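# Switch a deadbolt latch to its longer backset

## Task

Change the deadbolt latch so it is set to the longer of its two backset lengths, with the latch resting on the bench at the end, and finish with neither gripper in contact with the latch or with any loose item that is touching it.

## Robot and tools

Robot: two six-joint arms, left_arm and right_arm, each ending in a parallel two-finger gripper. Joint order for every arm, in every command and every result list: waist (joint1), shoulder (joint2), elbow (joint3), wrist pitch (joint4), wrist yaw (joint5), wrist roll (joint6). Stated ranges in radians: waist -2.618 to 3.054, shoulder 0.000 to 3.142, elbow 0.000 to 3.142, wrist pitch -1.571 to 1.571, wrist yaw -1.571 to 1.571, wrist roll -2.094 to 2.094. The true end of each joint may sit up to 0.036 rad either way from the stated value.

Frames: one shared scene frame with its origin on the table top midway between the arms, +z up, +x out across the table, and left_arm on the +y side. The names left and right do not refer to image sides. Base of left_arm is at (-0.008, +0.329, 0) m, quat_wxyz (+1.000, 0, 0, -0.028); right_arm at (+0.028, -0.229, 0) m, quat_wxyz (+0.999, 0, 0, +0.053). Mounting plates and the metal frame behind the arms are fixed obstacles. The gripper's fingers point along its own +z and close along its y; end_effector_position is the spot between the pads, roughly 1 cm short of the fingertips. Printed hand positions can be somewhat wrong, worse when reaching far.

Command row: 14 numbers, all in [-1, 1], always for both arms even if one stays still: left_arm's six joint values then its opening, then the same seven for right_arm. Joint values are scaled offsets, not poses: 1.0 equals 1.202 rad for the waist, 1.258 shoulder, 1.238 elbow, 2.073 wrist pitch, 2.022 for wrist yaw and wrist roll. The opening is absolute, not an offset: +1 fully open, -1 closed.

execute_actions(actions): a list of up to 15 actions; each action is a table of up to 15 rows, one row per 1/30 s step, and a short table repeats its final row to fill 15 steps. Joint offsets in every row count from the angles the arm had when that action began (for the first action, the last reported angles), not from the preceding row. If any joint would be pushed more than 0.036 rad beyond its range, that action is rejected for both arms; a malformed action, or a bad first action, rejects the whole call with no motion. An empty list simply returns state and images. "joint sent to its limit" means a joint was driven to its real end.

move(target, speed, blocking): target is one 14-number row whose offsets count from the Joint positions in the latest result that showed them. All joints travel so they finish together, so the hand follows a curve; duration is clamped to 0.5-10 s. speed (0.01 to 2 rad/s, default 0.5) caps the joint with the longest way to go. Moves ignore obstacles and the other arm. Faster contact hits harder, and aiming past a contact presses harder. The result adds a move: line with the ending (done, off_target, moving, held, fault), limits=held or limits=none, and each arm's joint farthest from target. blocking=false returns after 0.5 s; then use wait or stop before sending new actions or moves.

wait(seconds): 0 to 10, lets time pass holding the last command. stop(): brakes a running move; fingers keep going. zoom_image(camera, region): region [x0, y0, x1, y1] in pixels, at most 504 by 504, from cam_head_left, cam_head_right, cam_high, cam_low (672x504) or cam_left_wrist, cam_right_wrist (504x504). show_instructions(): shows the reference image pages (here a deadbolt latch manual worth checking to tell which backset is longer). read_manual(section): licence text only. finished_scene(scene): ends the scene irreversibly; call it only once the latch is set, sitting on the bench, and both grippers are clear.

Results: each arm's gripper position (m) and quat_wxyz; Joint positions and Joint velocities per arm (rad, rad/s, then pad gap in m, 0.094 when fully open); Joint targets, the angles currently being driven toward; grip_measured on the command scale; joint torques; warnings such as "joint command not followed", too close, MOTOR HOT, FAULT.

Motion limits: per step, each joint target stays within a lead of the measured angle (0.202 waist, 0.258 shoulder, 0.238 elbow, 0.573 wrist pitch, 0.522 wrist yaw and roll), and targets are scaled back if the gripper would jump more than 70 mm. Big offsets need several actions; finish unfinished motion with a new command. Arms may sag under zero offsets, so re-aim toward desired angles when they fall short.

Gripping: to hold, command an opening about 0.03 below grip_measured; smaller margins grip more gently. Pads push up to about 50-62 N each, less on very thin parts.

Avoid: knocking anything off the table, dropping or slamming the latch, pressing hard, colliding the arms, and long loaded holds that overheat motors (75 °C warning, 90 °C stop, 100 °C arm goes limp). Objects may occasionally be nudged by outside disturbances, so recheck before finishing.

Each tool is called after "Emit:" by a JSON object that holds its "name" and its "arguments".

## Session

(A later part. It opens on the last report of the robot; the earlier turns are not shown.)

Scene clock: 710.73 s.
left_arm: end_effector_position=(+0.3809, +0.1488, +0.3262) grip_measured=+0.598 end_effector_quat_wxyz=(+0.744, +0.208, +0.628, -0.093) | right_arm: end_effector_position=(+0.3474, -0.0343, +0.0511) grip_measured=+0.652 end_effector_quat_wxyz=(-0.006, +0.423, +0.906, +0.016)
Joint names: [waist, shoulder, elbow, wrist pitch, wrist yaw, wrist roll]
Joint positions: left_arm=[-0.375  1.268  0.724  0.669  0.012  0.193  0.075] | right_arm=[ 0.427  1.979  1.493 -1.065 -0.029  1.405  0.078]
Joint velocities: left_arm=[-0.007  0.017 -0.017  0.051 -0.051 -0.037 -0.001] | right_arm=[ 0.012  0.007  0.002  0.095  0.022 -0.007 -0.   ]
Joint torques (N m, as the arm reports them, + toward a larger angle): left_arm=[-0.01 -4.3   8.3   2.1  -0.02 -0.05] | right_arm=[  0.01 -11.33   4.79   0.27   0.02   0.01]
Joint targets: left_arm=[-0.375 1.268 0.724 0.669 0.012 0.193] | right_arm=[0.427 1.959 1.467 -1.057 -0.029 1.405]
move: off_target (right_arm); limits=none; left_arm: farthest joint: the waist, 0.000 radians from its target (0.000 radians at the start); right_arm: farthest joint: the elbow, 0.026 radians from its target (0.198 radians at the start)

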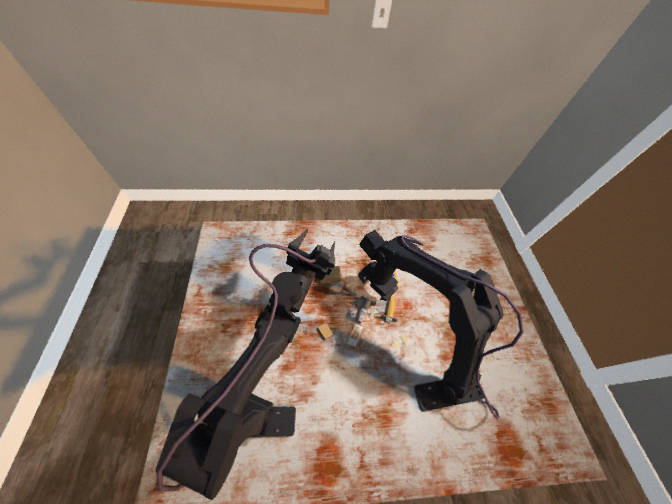

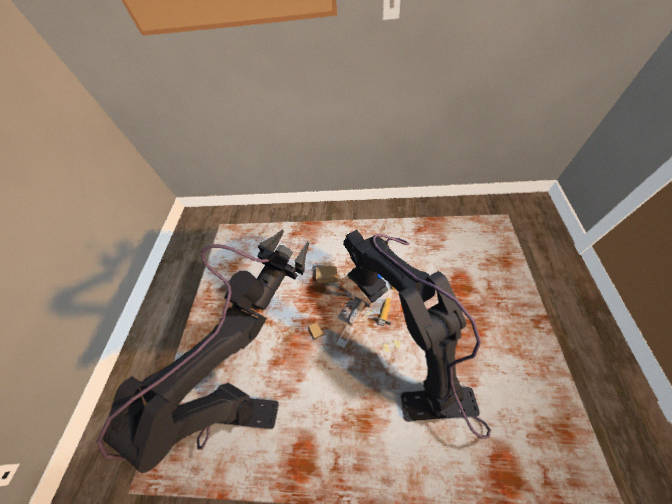

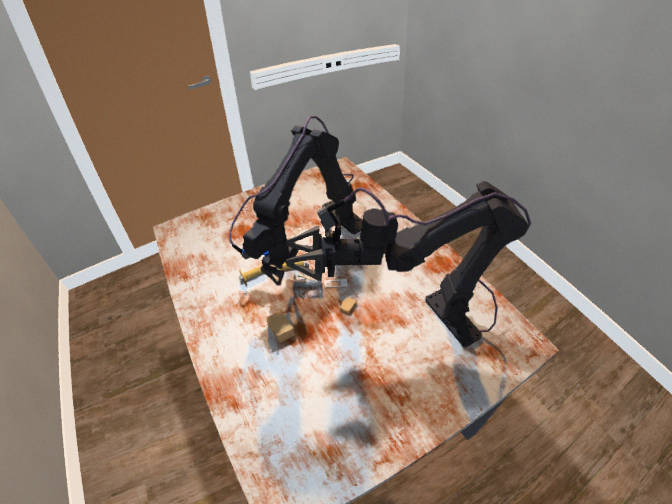

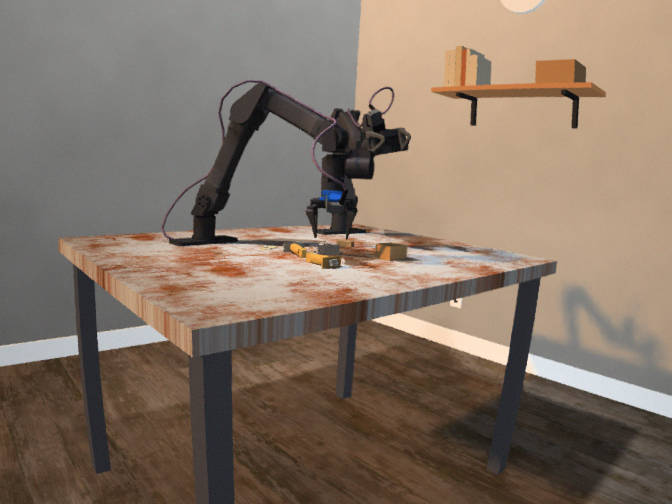

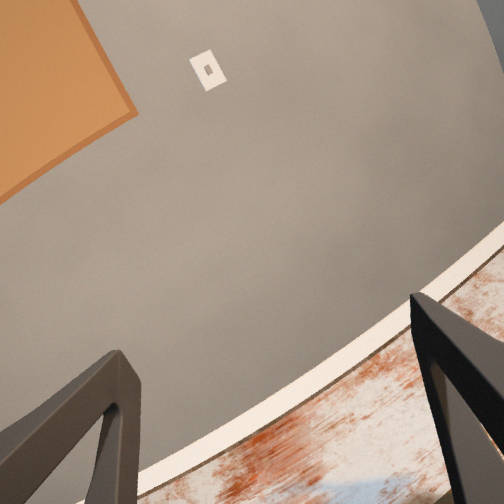

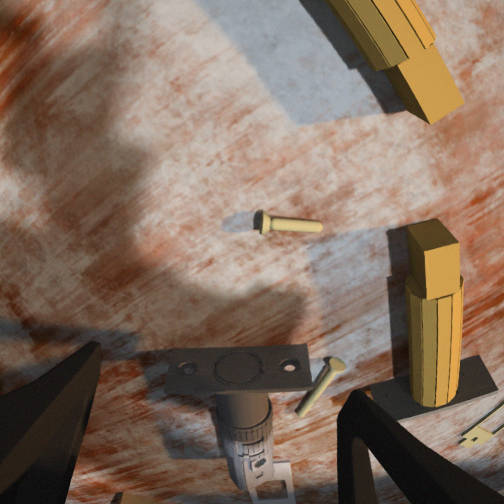

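Emit:
{"name": "move", "arguments": {"target": [0,0,0,0,0,0,0.6,0,-0.015,-0.095,0.053,0,0,0.6], "speed": 0.2}}

Scene clock: 716.80 s.
left_arm: end_effector_position=(+0.3809, +0.1488, +0.3262) grip_measured=+0.598 end_effector_quat_wxyz=(+0.744, +0.208, +0.628, -0.093) | right_arm: end_effector_position=(+0.3435, -0.0365, +0.0287) grip_measured=+0.602 end_effector_quat_wxyz=(-0.004, +0.423, +0.906, +0.020)
Joint names: [waist, shoulder, elbow, wrist pitch, wrist yaw, wrist roll]
Joint positions: left_arm=[-0.375  1.268  0.724  0.669  0.012  0.193  0.075] | right_arm=[ 0.427  1.979  1.4   -0.963 -0.029  1.405  0.075]
Joint velocities: left_arm=[-0.012  0.012 -0.012 -0.022 -0.037  0.051 -0.001] | right_arm=[-0.007  0.007 -0.012 -0.022  0.007 -0.022 -0.001]
Joint torques (N m, as the arm reports them, + toward a larger angle): left_arm=[-0.03 -4.31  8.35  2.09 -0.01 -0.04] | right_arm=[  0.02 -11.02   4.84   0.28  -0.02   0.  ]
Joint targets: left_arm=[-0.375 1.268 0.724 0.669 0.012 0.193] | right_arm=[0.427 1.960 1.375 -0.955 -0.029 1.405]
move: off_target (right_arm); limits=none; left_arm: farthest joint: the waist, 0.000 radians from its target (0.000 radians at the start); right_arm: farthest joint: the elbow, 0.024 radians from its target (0.117 radians at the start)

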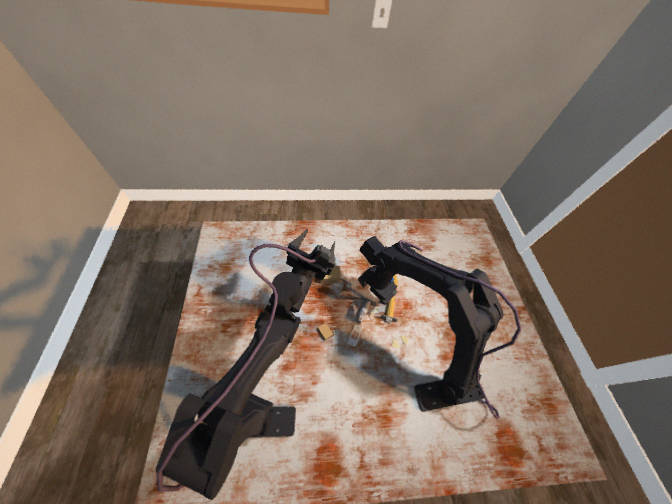

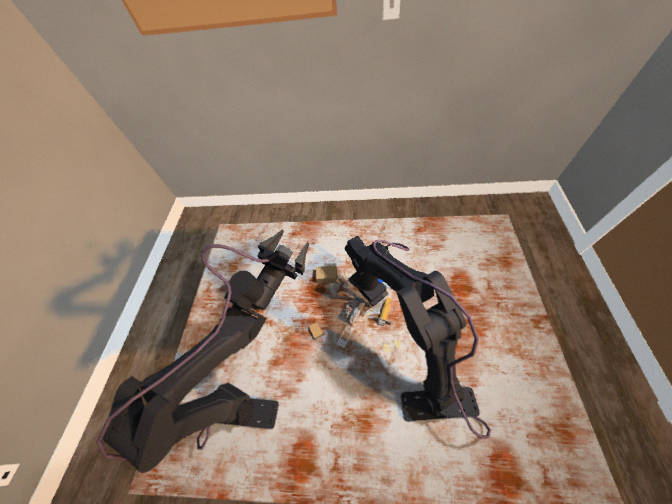

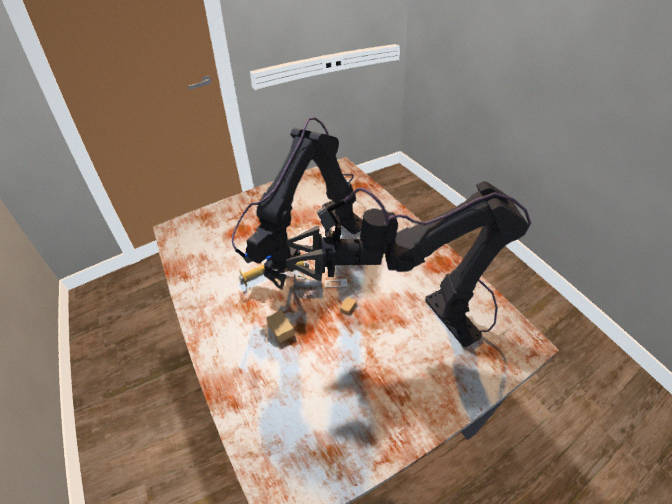

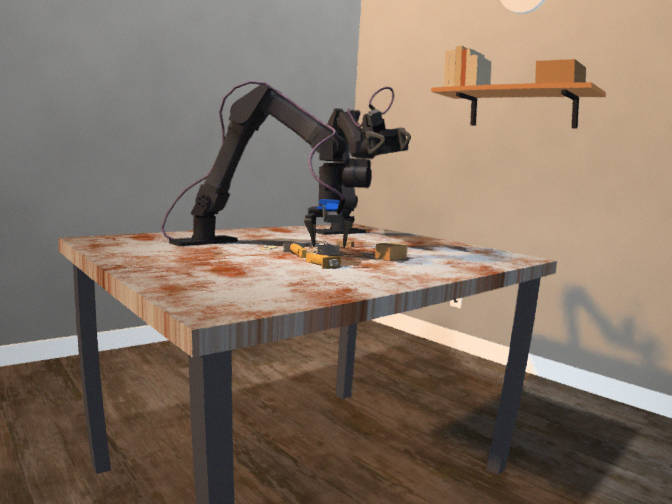

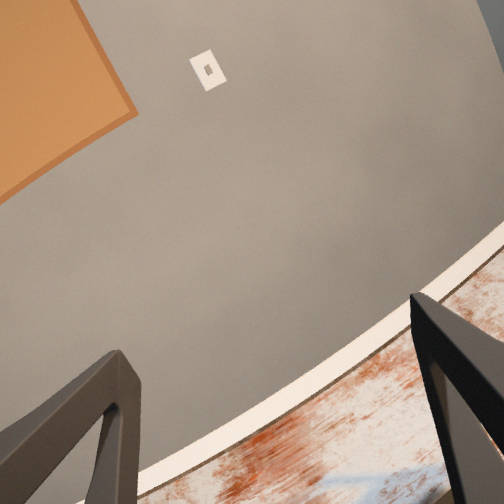

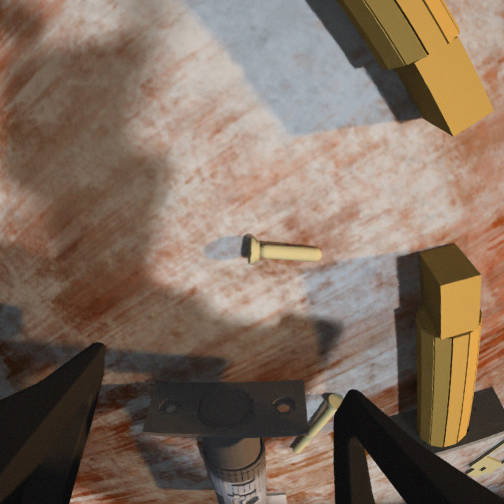

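Emit:
{"name": "move", "arguments": {"target": [0,0,0,0,0,0,0.6,0.035,0,-0.05,0.026,0,0,0.55], "speed": 0.15}}

Emit:
{"name": "zoom_image", "arguments": {"camera": "cam_right_wrist", "region": [0,250,504,504]}}

Scene clock: 726.70 s.
left_arm: end_effector_position=(+0.3809, +0.1488, +0.3262) grip_measured=+0.598 end_effector_quat_wxyz=(+0.744, +0.208, +0.628, -0.093) | right_arm: end_effector_position=(+0.3359, -0.0262, +0.0199) grip_measured=+0.552 end_effector_quat_wxyz=(-0.002, +0.407, +0.913, +0.024)
Joint names: [waist, shoulder, elbow, wrist pitch, wrist yaw, wrist roll]
Joint positions: left_arm=[-0.375  1.268  0.724  0.669  0.012  0.193  0.075] | right_arm=[ 0.461  1.979  1.362 -0.916 -0.029  1.405  0.073]
Joint velocities: left_arm=[-0.037  0.002 -0.017 -0.066 -0.051 -0.051 -0.   ] | right_arm=[-0.012  0.002 -0.012  0.022 -0.037  0.037  0.   ]
Joint torques (N m, as the arm reports them, + toward a larger angle): left_arm=[-0.06 -4.3   8.32  2.09 -0.01 -0.03] | right_arm=[ 0.45 -9.68  4.8   0.34 -0.06  0.05]
Joint targets: left_arm=[-0.375 1.268 0.724 0.669 0.012 0.193] | right_arm=[0.469 1.979 1.338 -0.909 -0.029 1.405]
move: off_target (right_arm); limits=none; left_arm: farthest joint: the waist, 0.000 radians from its target (0.000 radians at the start); right_arm: farthest joint: the elbow, 0.024 radians from its target (0.062 radians at the start)

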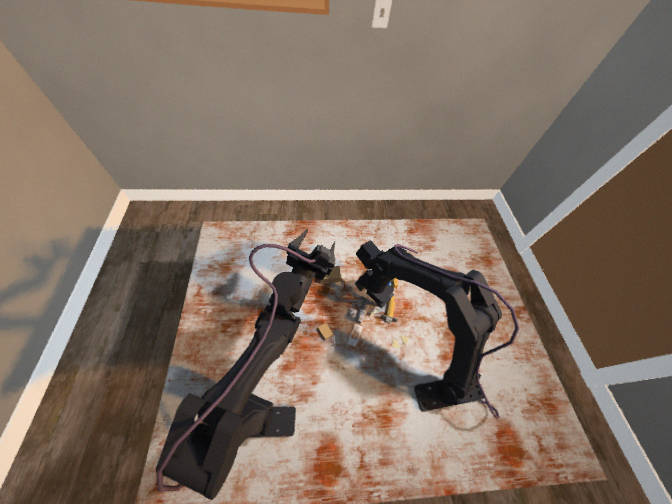

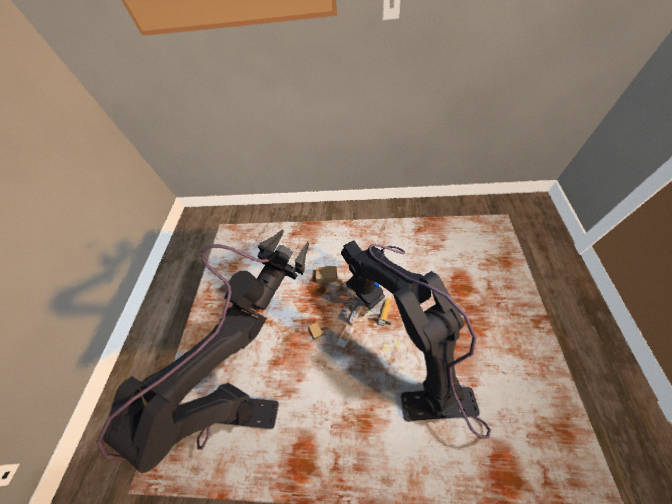

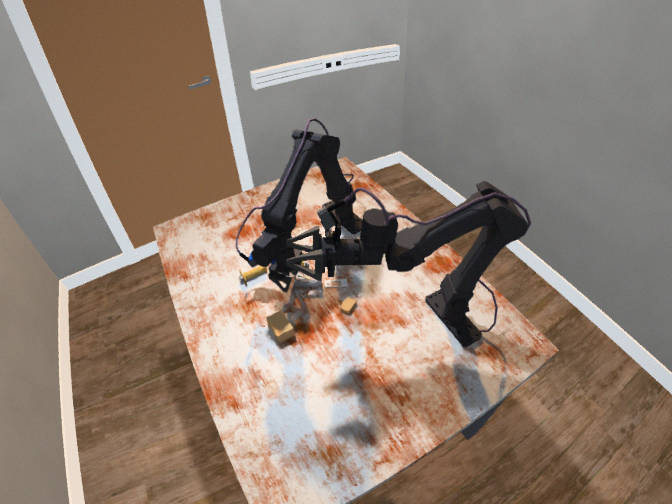

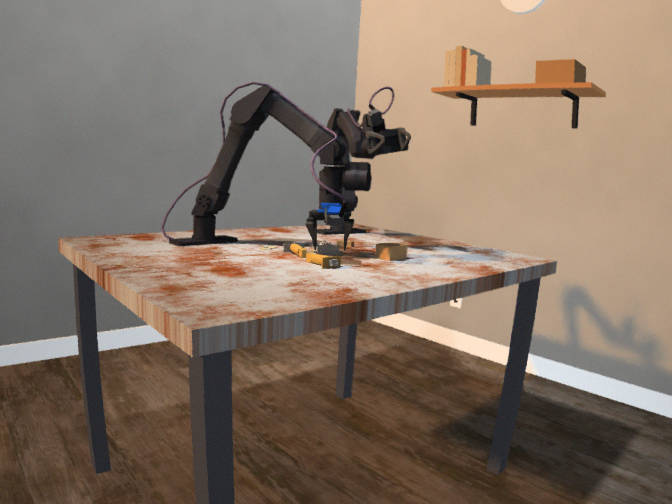

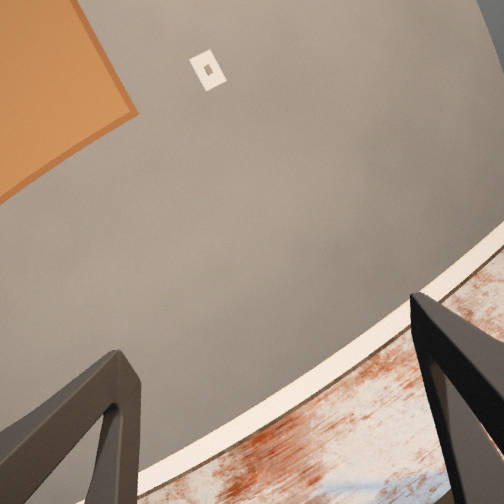

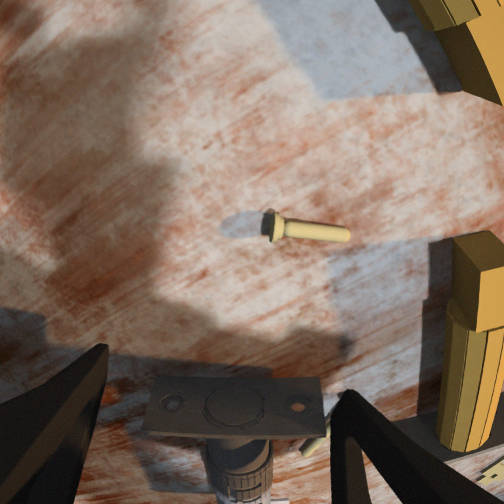

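Region (0, 250, 504, 504) of cam_right_wrist's 504x504 image, scaled by 1.000; it fills the top 254 rows of this view, and the rest is white.

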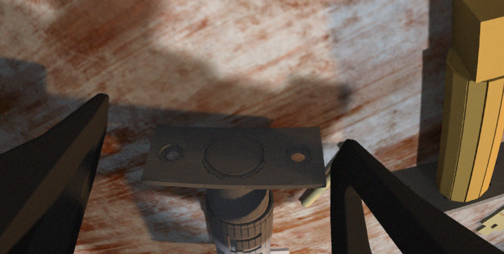

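Emit:
{"name": "move", "arguments": {"target": [0,0,0,0,0,0,0.6,0,0,0,0,0,0,0.1], "speed": 0.15}}

Scene clock: 730.73 s.
left_arm: end_effector_position=(+0.3809, +0.1488, +0.3262) grip_measured=+0.598 end_effector_quat_wxyz=(+0.744, +0.208, +0.628, -0.093) | right_arm: end_effector_position=(+0.3359, -0.0262, +0.0199) grip_measured=+0.102 end_effector_quat_wxyz=(-0.002, +0.407, +0.913, +0.024)
Joint names: [waist, shoulder, elbow, wrist pitch, wrist yaw, wrist roll]
Joint positions: left_arm=[-0.375  1.268  0.724  0.669  0.012  0.193  0.075] | right_arm=[ 0.461  1.979  1.362 -0.916 -0.029  1.405  0.052]
Joint velocities: left_arm=[ 0.007 -0.007 -0.022  0.066 -0.022  0.051  0.001] | right_arm=[ 0.012 -0.002 -0.012 -0.007  0.007 -0.022  0.001]
Joint torques (N m, as the arm reports them, + toward a larger angle): left_arm=[-0.01 -4.35  8.3   2.09 -0.02 -0.04] | right_arm=[ 0.07 -9.74  6.59  0.21 -0.03  0.  ]
Joint targets: left_arm=[-0.375 1.268 0.724 0.669 0.012 0.193] | right_arm=[0.461 1.979 1.362 -0.916 -0.029 1.405]
move: done; limits=none; left_arm: farthest joint: the waist, 0.000 radians from its target (0.000 radians at the start); right_arm: farthest joint: the waist, 0.000 radians from its target (0.000 radians at the start)

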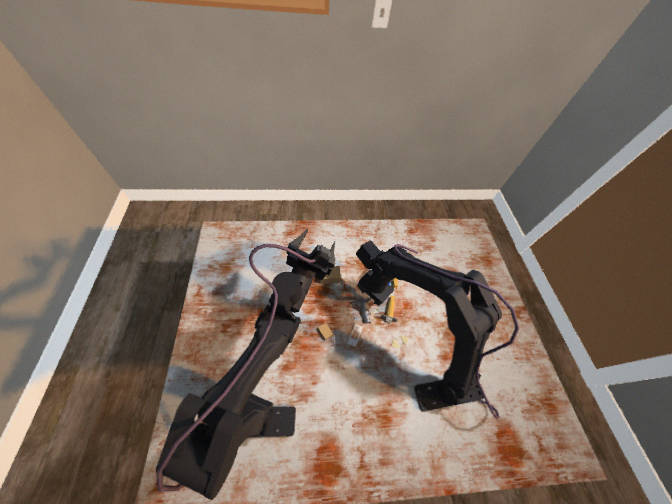

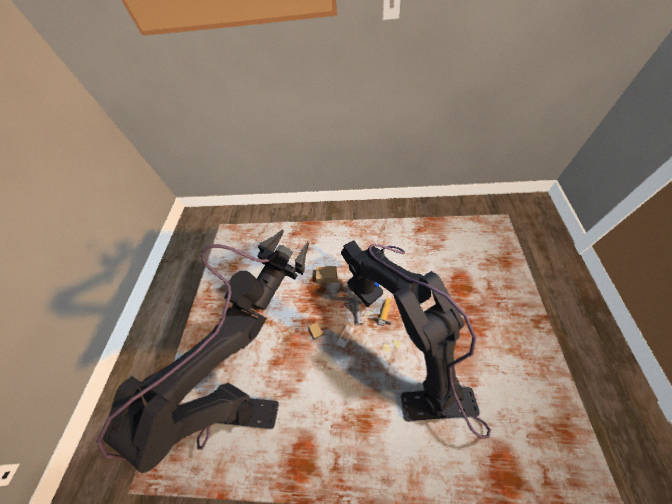

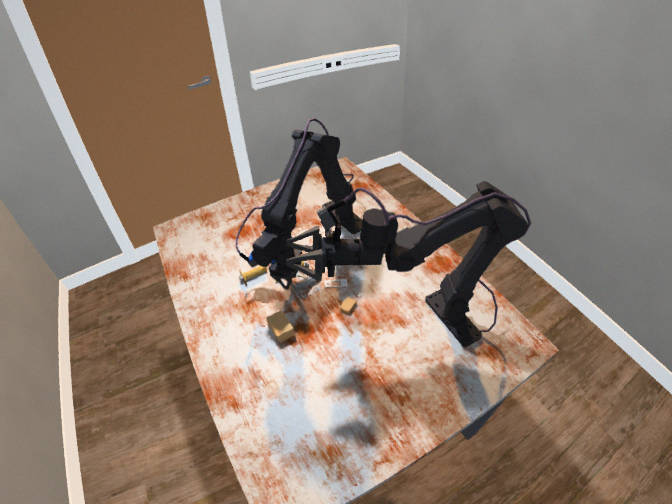

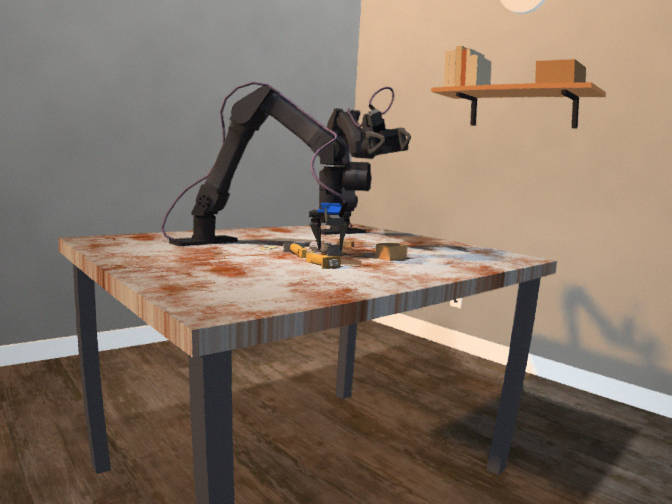

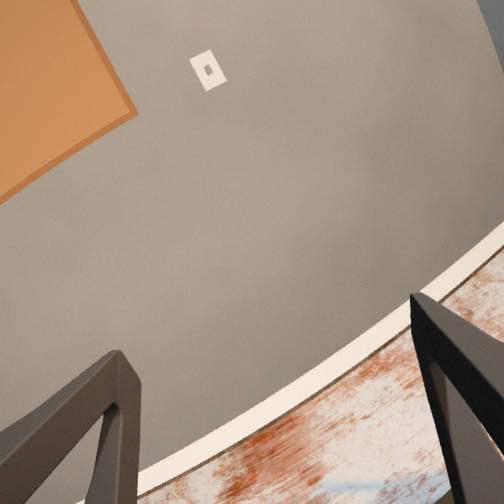

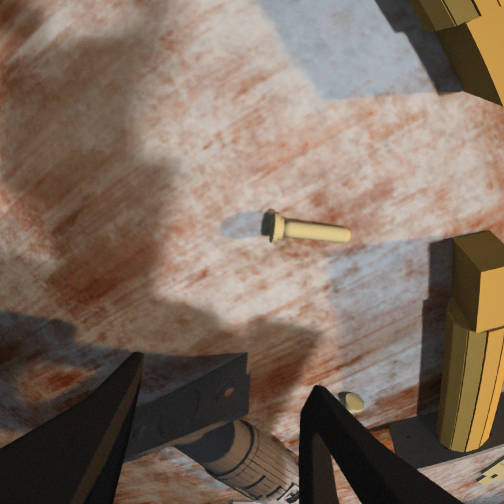

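Emit:
{"name": "move", "arguments": {"target": [0,0,0,0,0,0,0.6,0,0,0,0,0,0,0.85], "speed": 0.3}}

Emit:
{"name": "move", "arguments": {"target": [0,0,0,0,0,0,0.6,0.02,0,0.16,-0.08,0,0,0.85], "speed": 0.3}}

Scene clock: 738.13 s.
left_arm: end_effector_position=(+0.3809, +0.1488, +0.3262) grip_measured=+0.598 end_effector_quat_wxyz=(+0.744, +0.208, +0.628, -0.093) | right_arm: end_effector_position=(+0.3359, -0.0262, +0.0199) grip_measured=+0.848 end_effector_quat_wxyz=(-0.002, +0.407, +0.913, +0.024)
Joint names: [waist, shoulder, elbow, wrist pitch, wrist yaw, wrist roll]
Joint positions: left_arm=[-0.375  1.268  0.724  0.669  0.012  0.193  0.075] | right_arm=[ 0.461  1.979  1.362 -0.916 -0.029  1.405  0.087]
Joint velocities: left_arm=[ 0.007  0.017 -0.002 -0.007  0.037  0.007  0.   ] | right_arm=[-0.012 -0.002  0.007  0.007  0.051  0.037 -0.   ]
Joint torques (N m, as the arm reports them, + toward a larger angle): left_arm=[-0.04 -4.29  8.34  2.1  -0.01 -0.04] | right_arm=[-0.09 -9.82  6.71  0.23 -0.03  0.03]
Joint targets: left_arm=[-0.375 1.268 0.724 0.669 0.012 0.193] | right_arm=[0.461 1.979 1.362 -0.916 -0.029 1.405]
move: done; limits=none; left_arm: farthest joint: the waist, 0.000 radians from its target (0.000 radians at the start); right_arm: farthest joint: the waist, 0.000 radians from its target (0.000 radians at the start)

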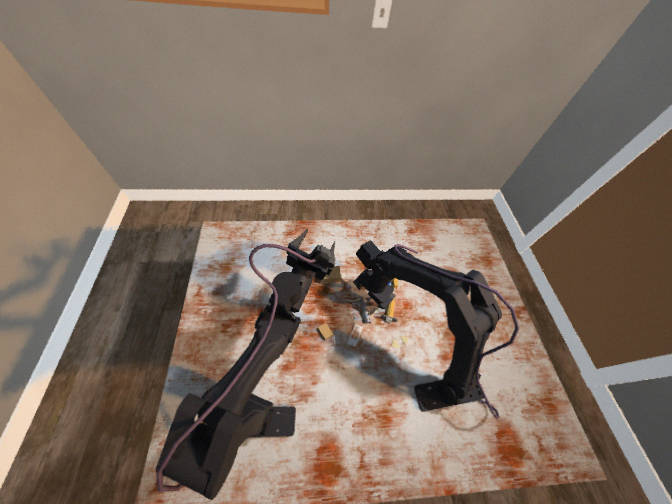

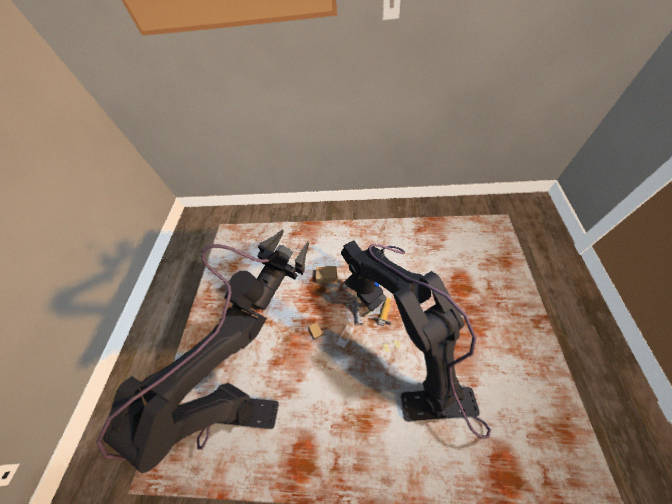

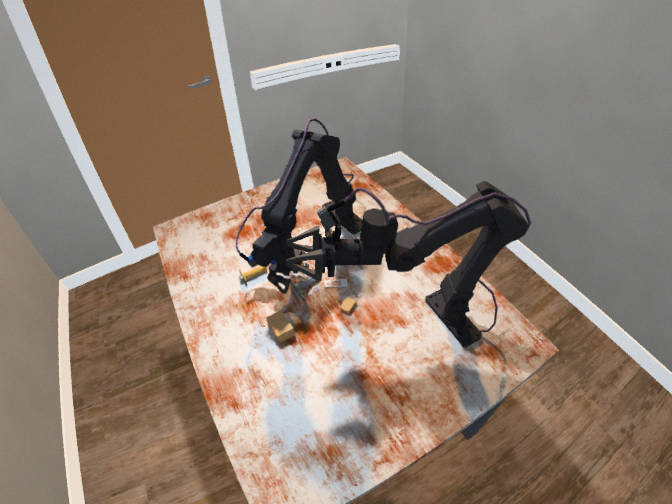

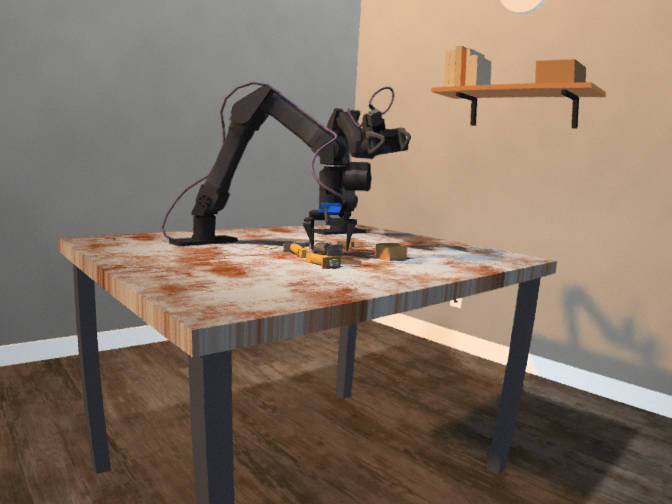

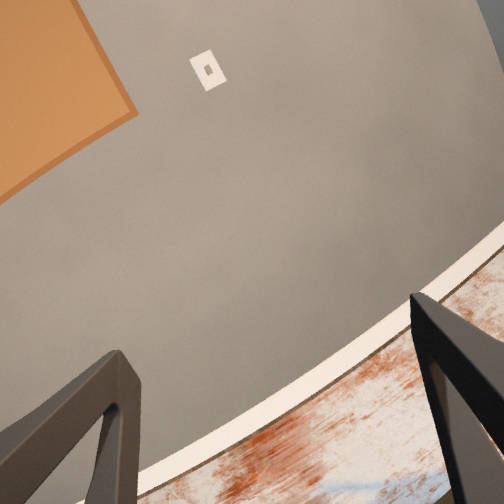

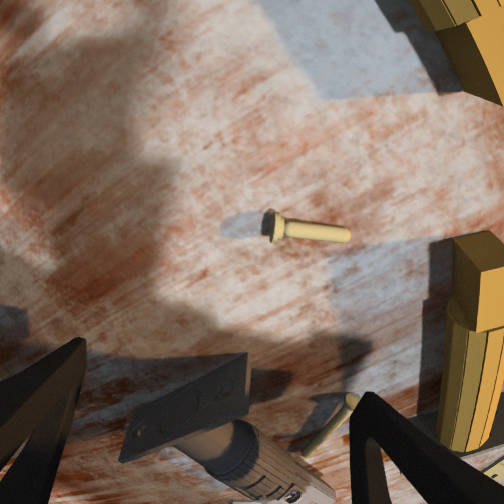

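Scene clock: 739.47 s.
left_arm: end_effector_position=(+0.3809, +0.1488, +0.3262) grip_measured=+0.598 end_effector_quat_wxyz=(+0.744, +0.208, +0.628, -0.093) | right_arm: end_effector_position=(+0.3481, -0.0118, +0.0614) grip_measured=+0.848 end_effector_quat_wxyz=(+0.005, +0.400, +0.916, +0.034)
Joint names: [waist, shoulder, elbow, wrist pitch, wrist yaw, wrist roll]
Joint positions: left_arm=[-0.375  1.268  0.724  0.669  0.012  0.193  0.075] | right_arm=[ 0.476  1.979  1.533 -1.063 -0.029  1.405  0.087]
Joint velocities: left_arm=[-0.022 -0.022  0.012 -0.051 -0.007 -0.037 -0.   ] | right_arm=[ 0.007 -0.012 -0.002 -0.051 -0.051 -0.007  0.001]
Joint torques (N m, as the arm reports them, + toward a larger angle): left_arm=[-0.04 -4.32  8.29  2.09 -0.01 -0.04] | right_arm=[ 0.63 -9.99  9.34  0.12 -0.06  0.04]
Joint targets: left_arm=[-0.375 1.268 0.724 0.669 0.012 0.193] | right_arm=[0.485 1.979 1.560 -1.081 -0.029 1.405]
move: off_target (right_arm); limits=none; left_arm: farthest joint: the waist, 0.000 radians from its target (0.000 radians at the start); right_arm: farthest joint: the elbow, 0.027 radians from its target (0.198 radians at the start)

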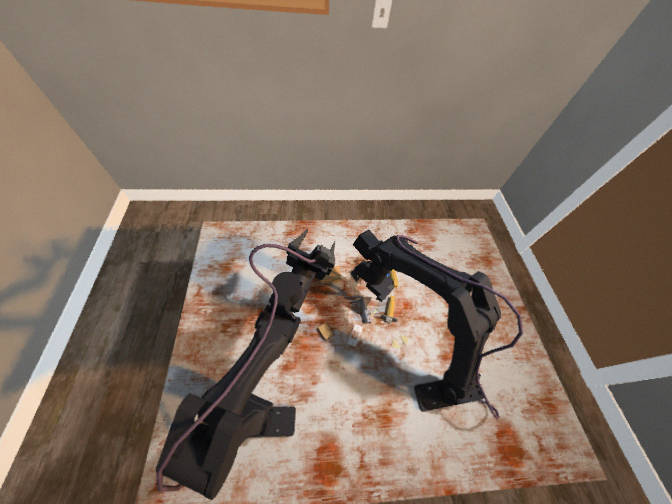

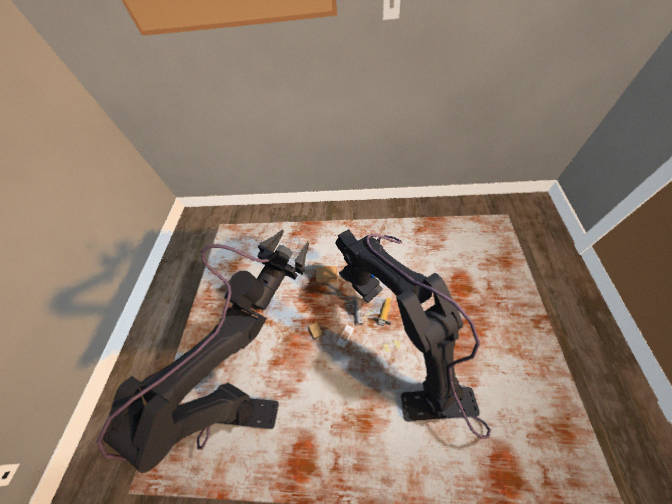

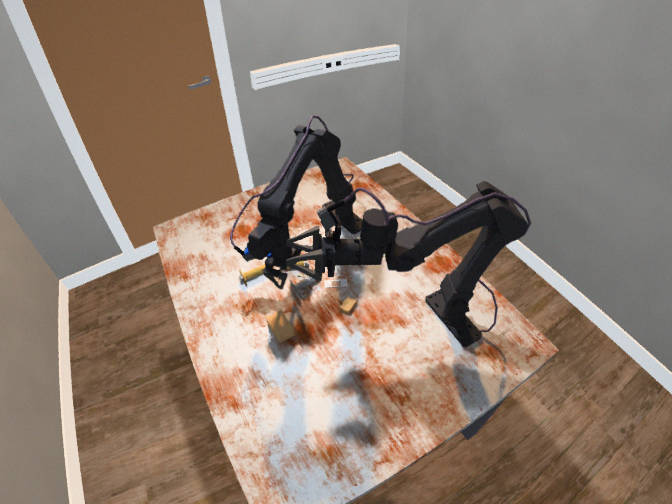

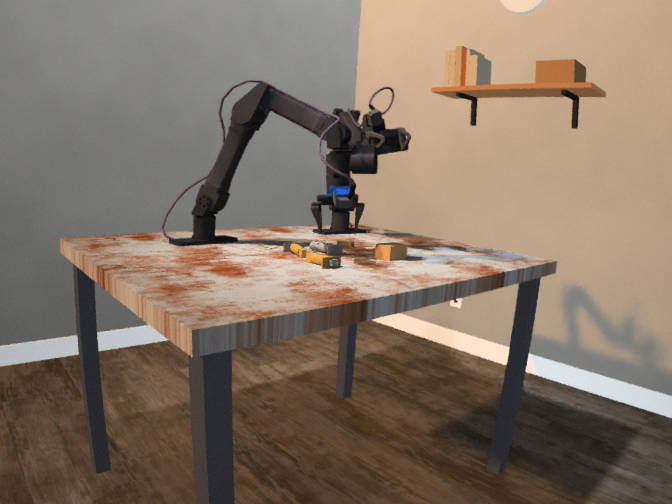

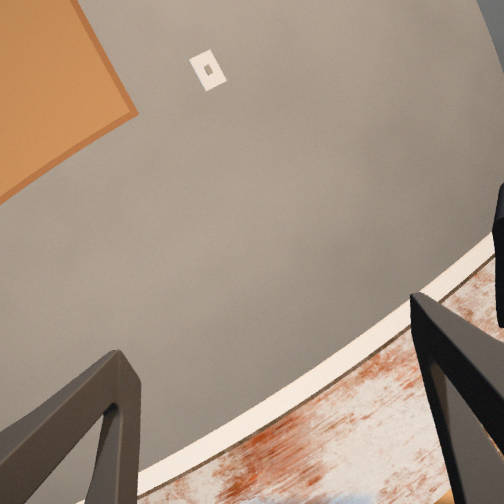

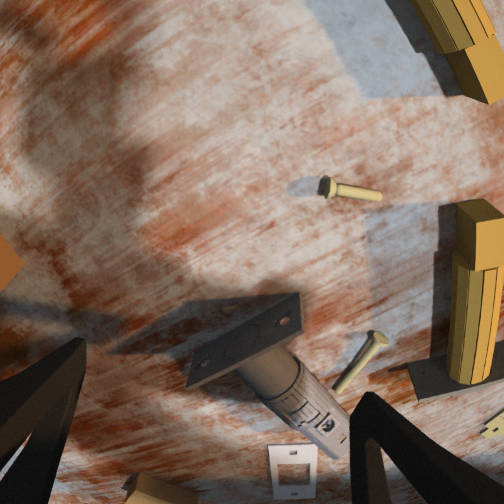

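Emit:
{"name": "move", "arguments": {"target": [0,0,0,0,0,0,0.6,0,0,0.015,0,0,-0.35,0.85], "speed": 0.8}}

Scene clock: 747.07 s.
left_arm: end_effector_position=(+0.3809, +0.1488, +0.3262) grip_measured=+0.598 end_effector_quat_wxyz=(+0.744, +0.208, +0.628, -0.093) | right_arm: end_effector_position=(+0.3480, -0.0118, +0.0614) grip_measured=+0.848 end_effector_quat_wxyz=(+0.016, +0.063, +0.997, +0.030)
Joint names: [waist, shoulder, elbow, wrist pitch, wrist yaw, wrist roll]
Joint positions: left_arm=[-0.375  1.268  0.724  0.669  0.012  0.193  0.075] | right_arm=[ 0.476  1.979  1.533 -1.063 -0.029  0.709  0.087]
Joint velocities: left_arm=[-0.002 -0.012 -0.002 -0.081 -0.081  0.051  0.001] | right_arm=[ 0.017  0.002  0.002 -0.037 -0.007 -0.051 -0.   ]
Joint torques (N m, as the arm reports them, + toward a larger angle): left_arm=[ 0.01 -4.34  8.3   2.1  -0.01 -0.05] | right_arm=[ 0.11 -9.96  8.5   0.26 -0.03 -0.14]
Joint targets: left_arm=[-0.375 1.268 0.724 0.669 0.012 0.193] | right_arm=[0.476 1.979 1.552 -1.063 -0.029 0.697]
move: done; limits=none; left_arm: farthest joint: the waist, 0.000 radians from its target (0.000 radians at the start); right_arm: farthest joint: the elbow, 0.018 radians from its target (0.018 radians at the start)

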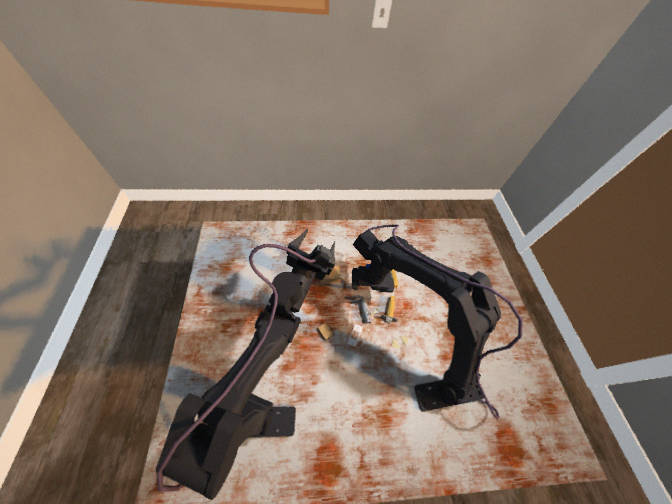

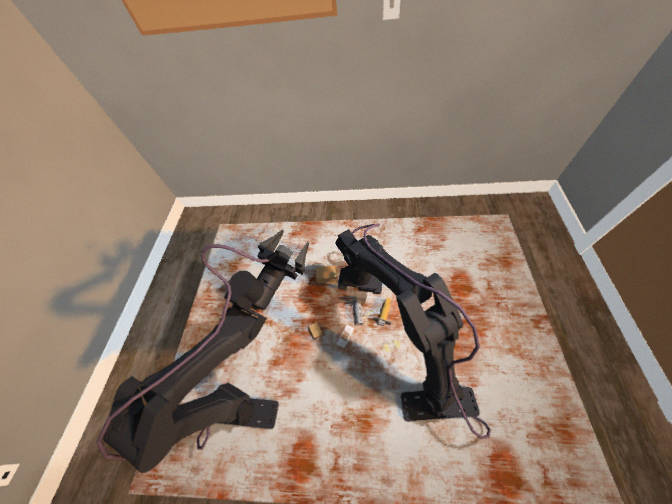

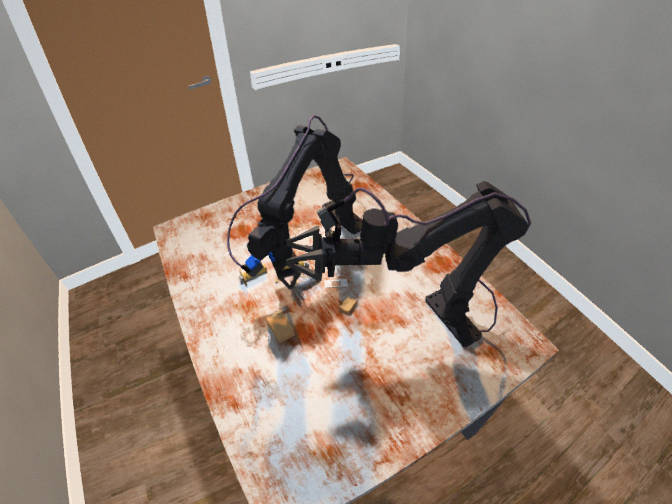

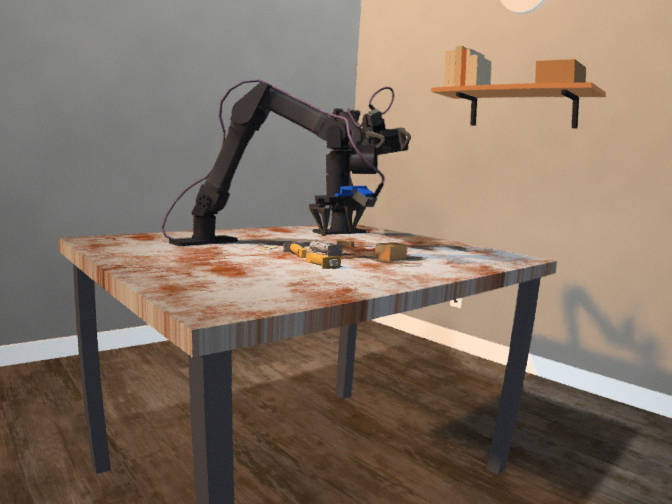

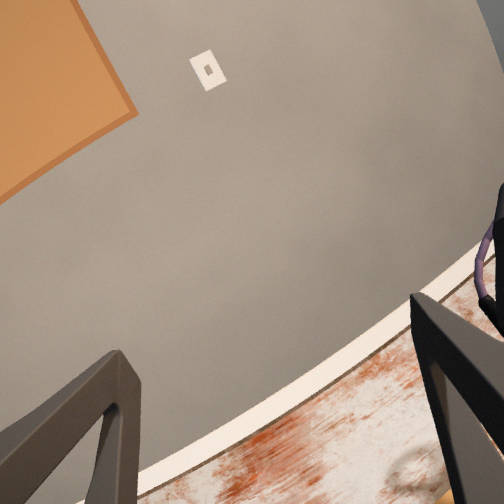

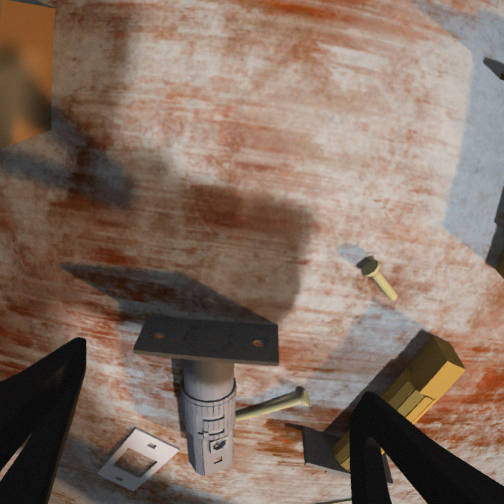

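Emit:
{"name": "move", "arguments": {"target": [0,0,0,0,0,0,0.6,0.025,0.04,-0.06,0.055,0,-0.06,0.7], "speed": 0.2}}

Scene clock: 758.97 s.
left_arm: end_effector_position=(+0.3809, +0.1488, +0.3262) grip_measured=+0.598 end_effector_quat_wxyz=(+0.744, +0.208, +0.628, -0.093) | right_arm: end_effector_position=(+0.3492, -0.0012, +0.0356) grip_measured=+0.702 end_effector_quat_wxyz=(+0.023, -0.002, +0.999, +0.033)
Joint names: [waist, shoulder, elbow, wrist pitch, wrist yaw, wrist roll]
Joint positions: left_arm=[-0.375  1.268  0.724  0.669  0.012  0.193  0.075] | right_arm=[ 0.497  2.017  1.481 -0.96  -0.029  0.599  0.08 ]
Joint velocities: left_arm=[ 0.002 -0.012 -0.002  0.022 -0.051 -0.066 -0.001] | right_arm=[ 0.012  0.007 -0.017  0.051 -0.007 -0.007  0.   ]
Joint torques (N m, as the arm reports them, + toward a larger angle): left_arm=[-0.04 -4.35  8.31  2.1   0.   -0.05] | right_arm=[ 0.68 -9.28  5.13  0.37 -0.02 -0.09]
Joint targets: left_arm=[-0.375 1.268 0.724 0.669 0.012 0.193] | right_arm=[0.506 2.029 1.459 -0.949 -0.029 0.587]
move: off_target (right_arm); limits=none; left_arm: farthest joint: the waist, 0.000 radians from its target (0.000 radians at the start); right_arm: farthest joint: the elbow, 0.023 radians from its target (0.074 radians at the start)

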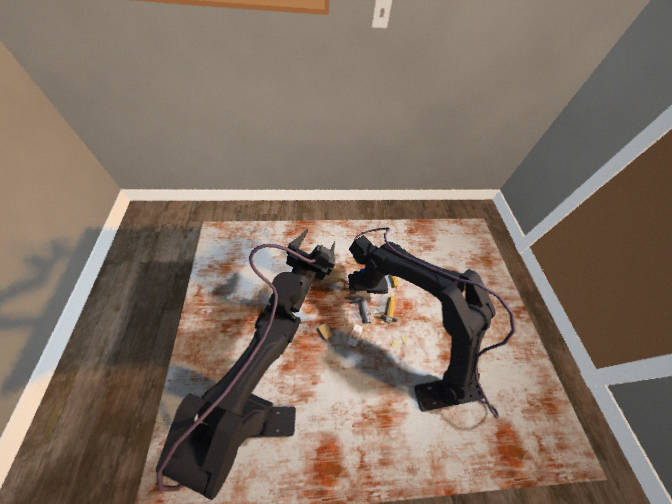

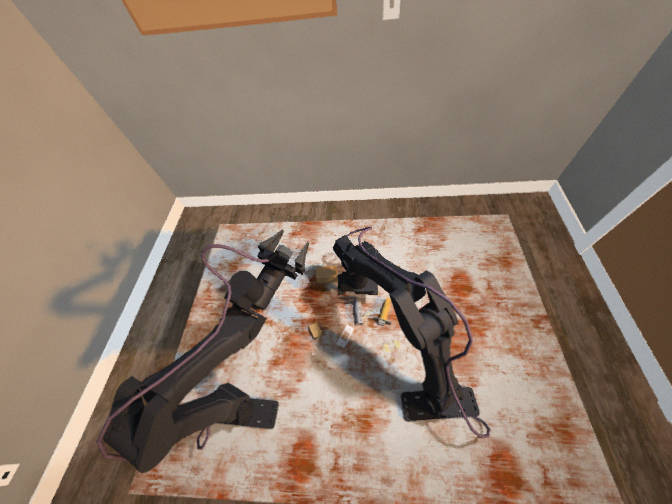

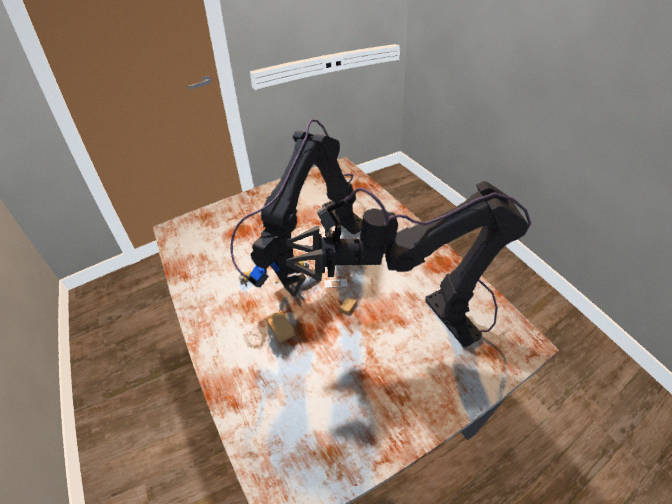

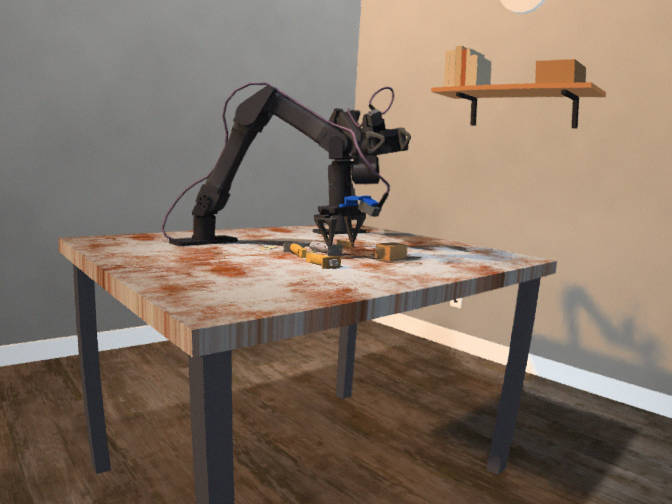

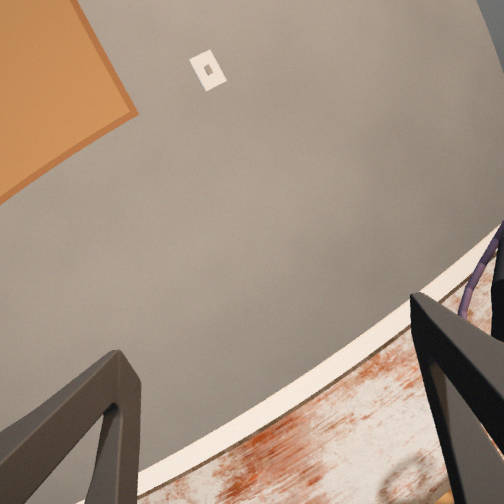

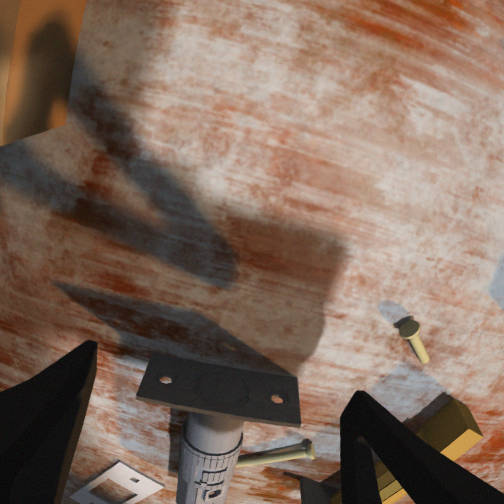

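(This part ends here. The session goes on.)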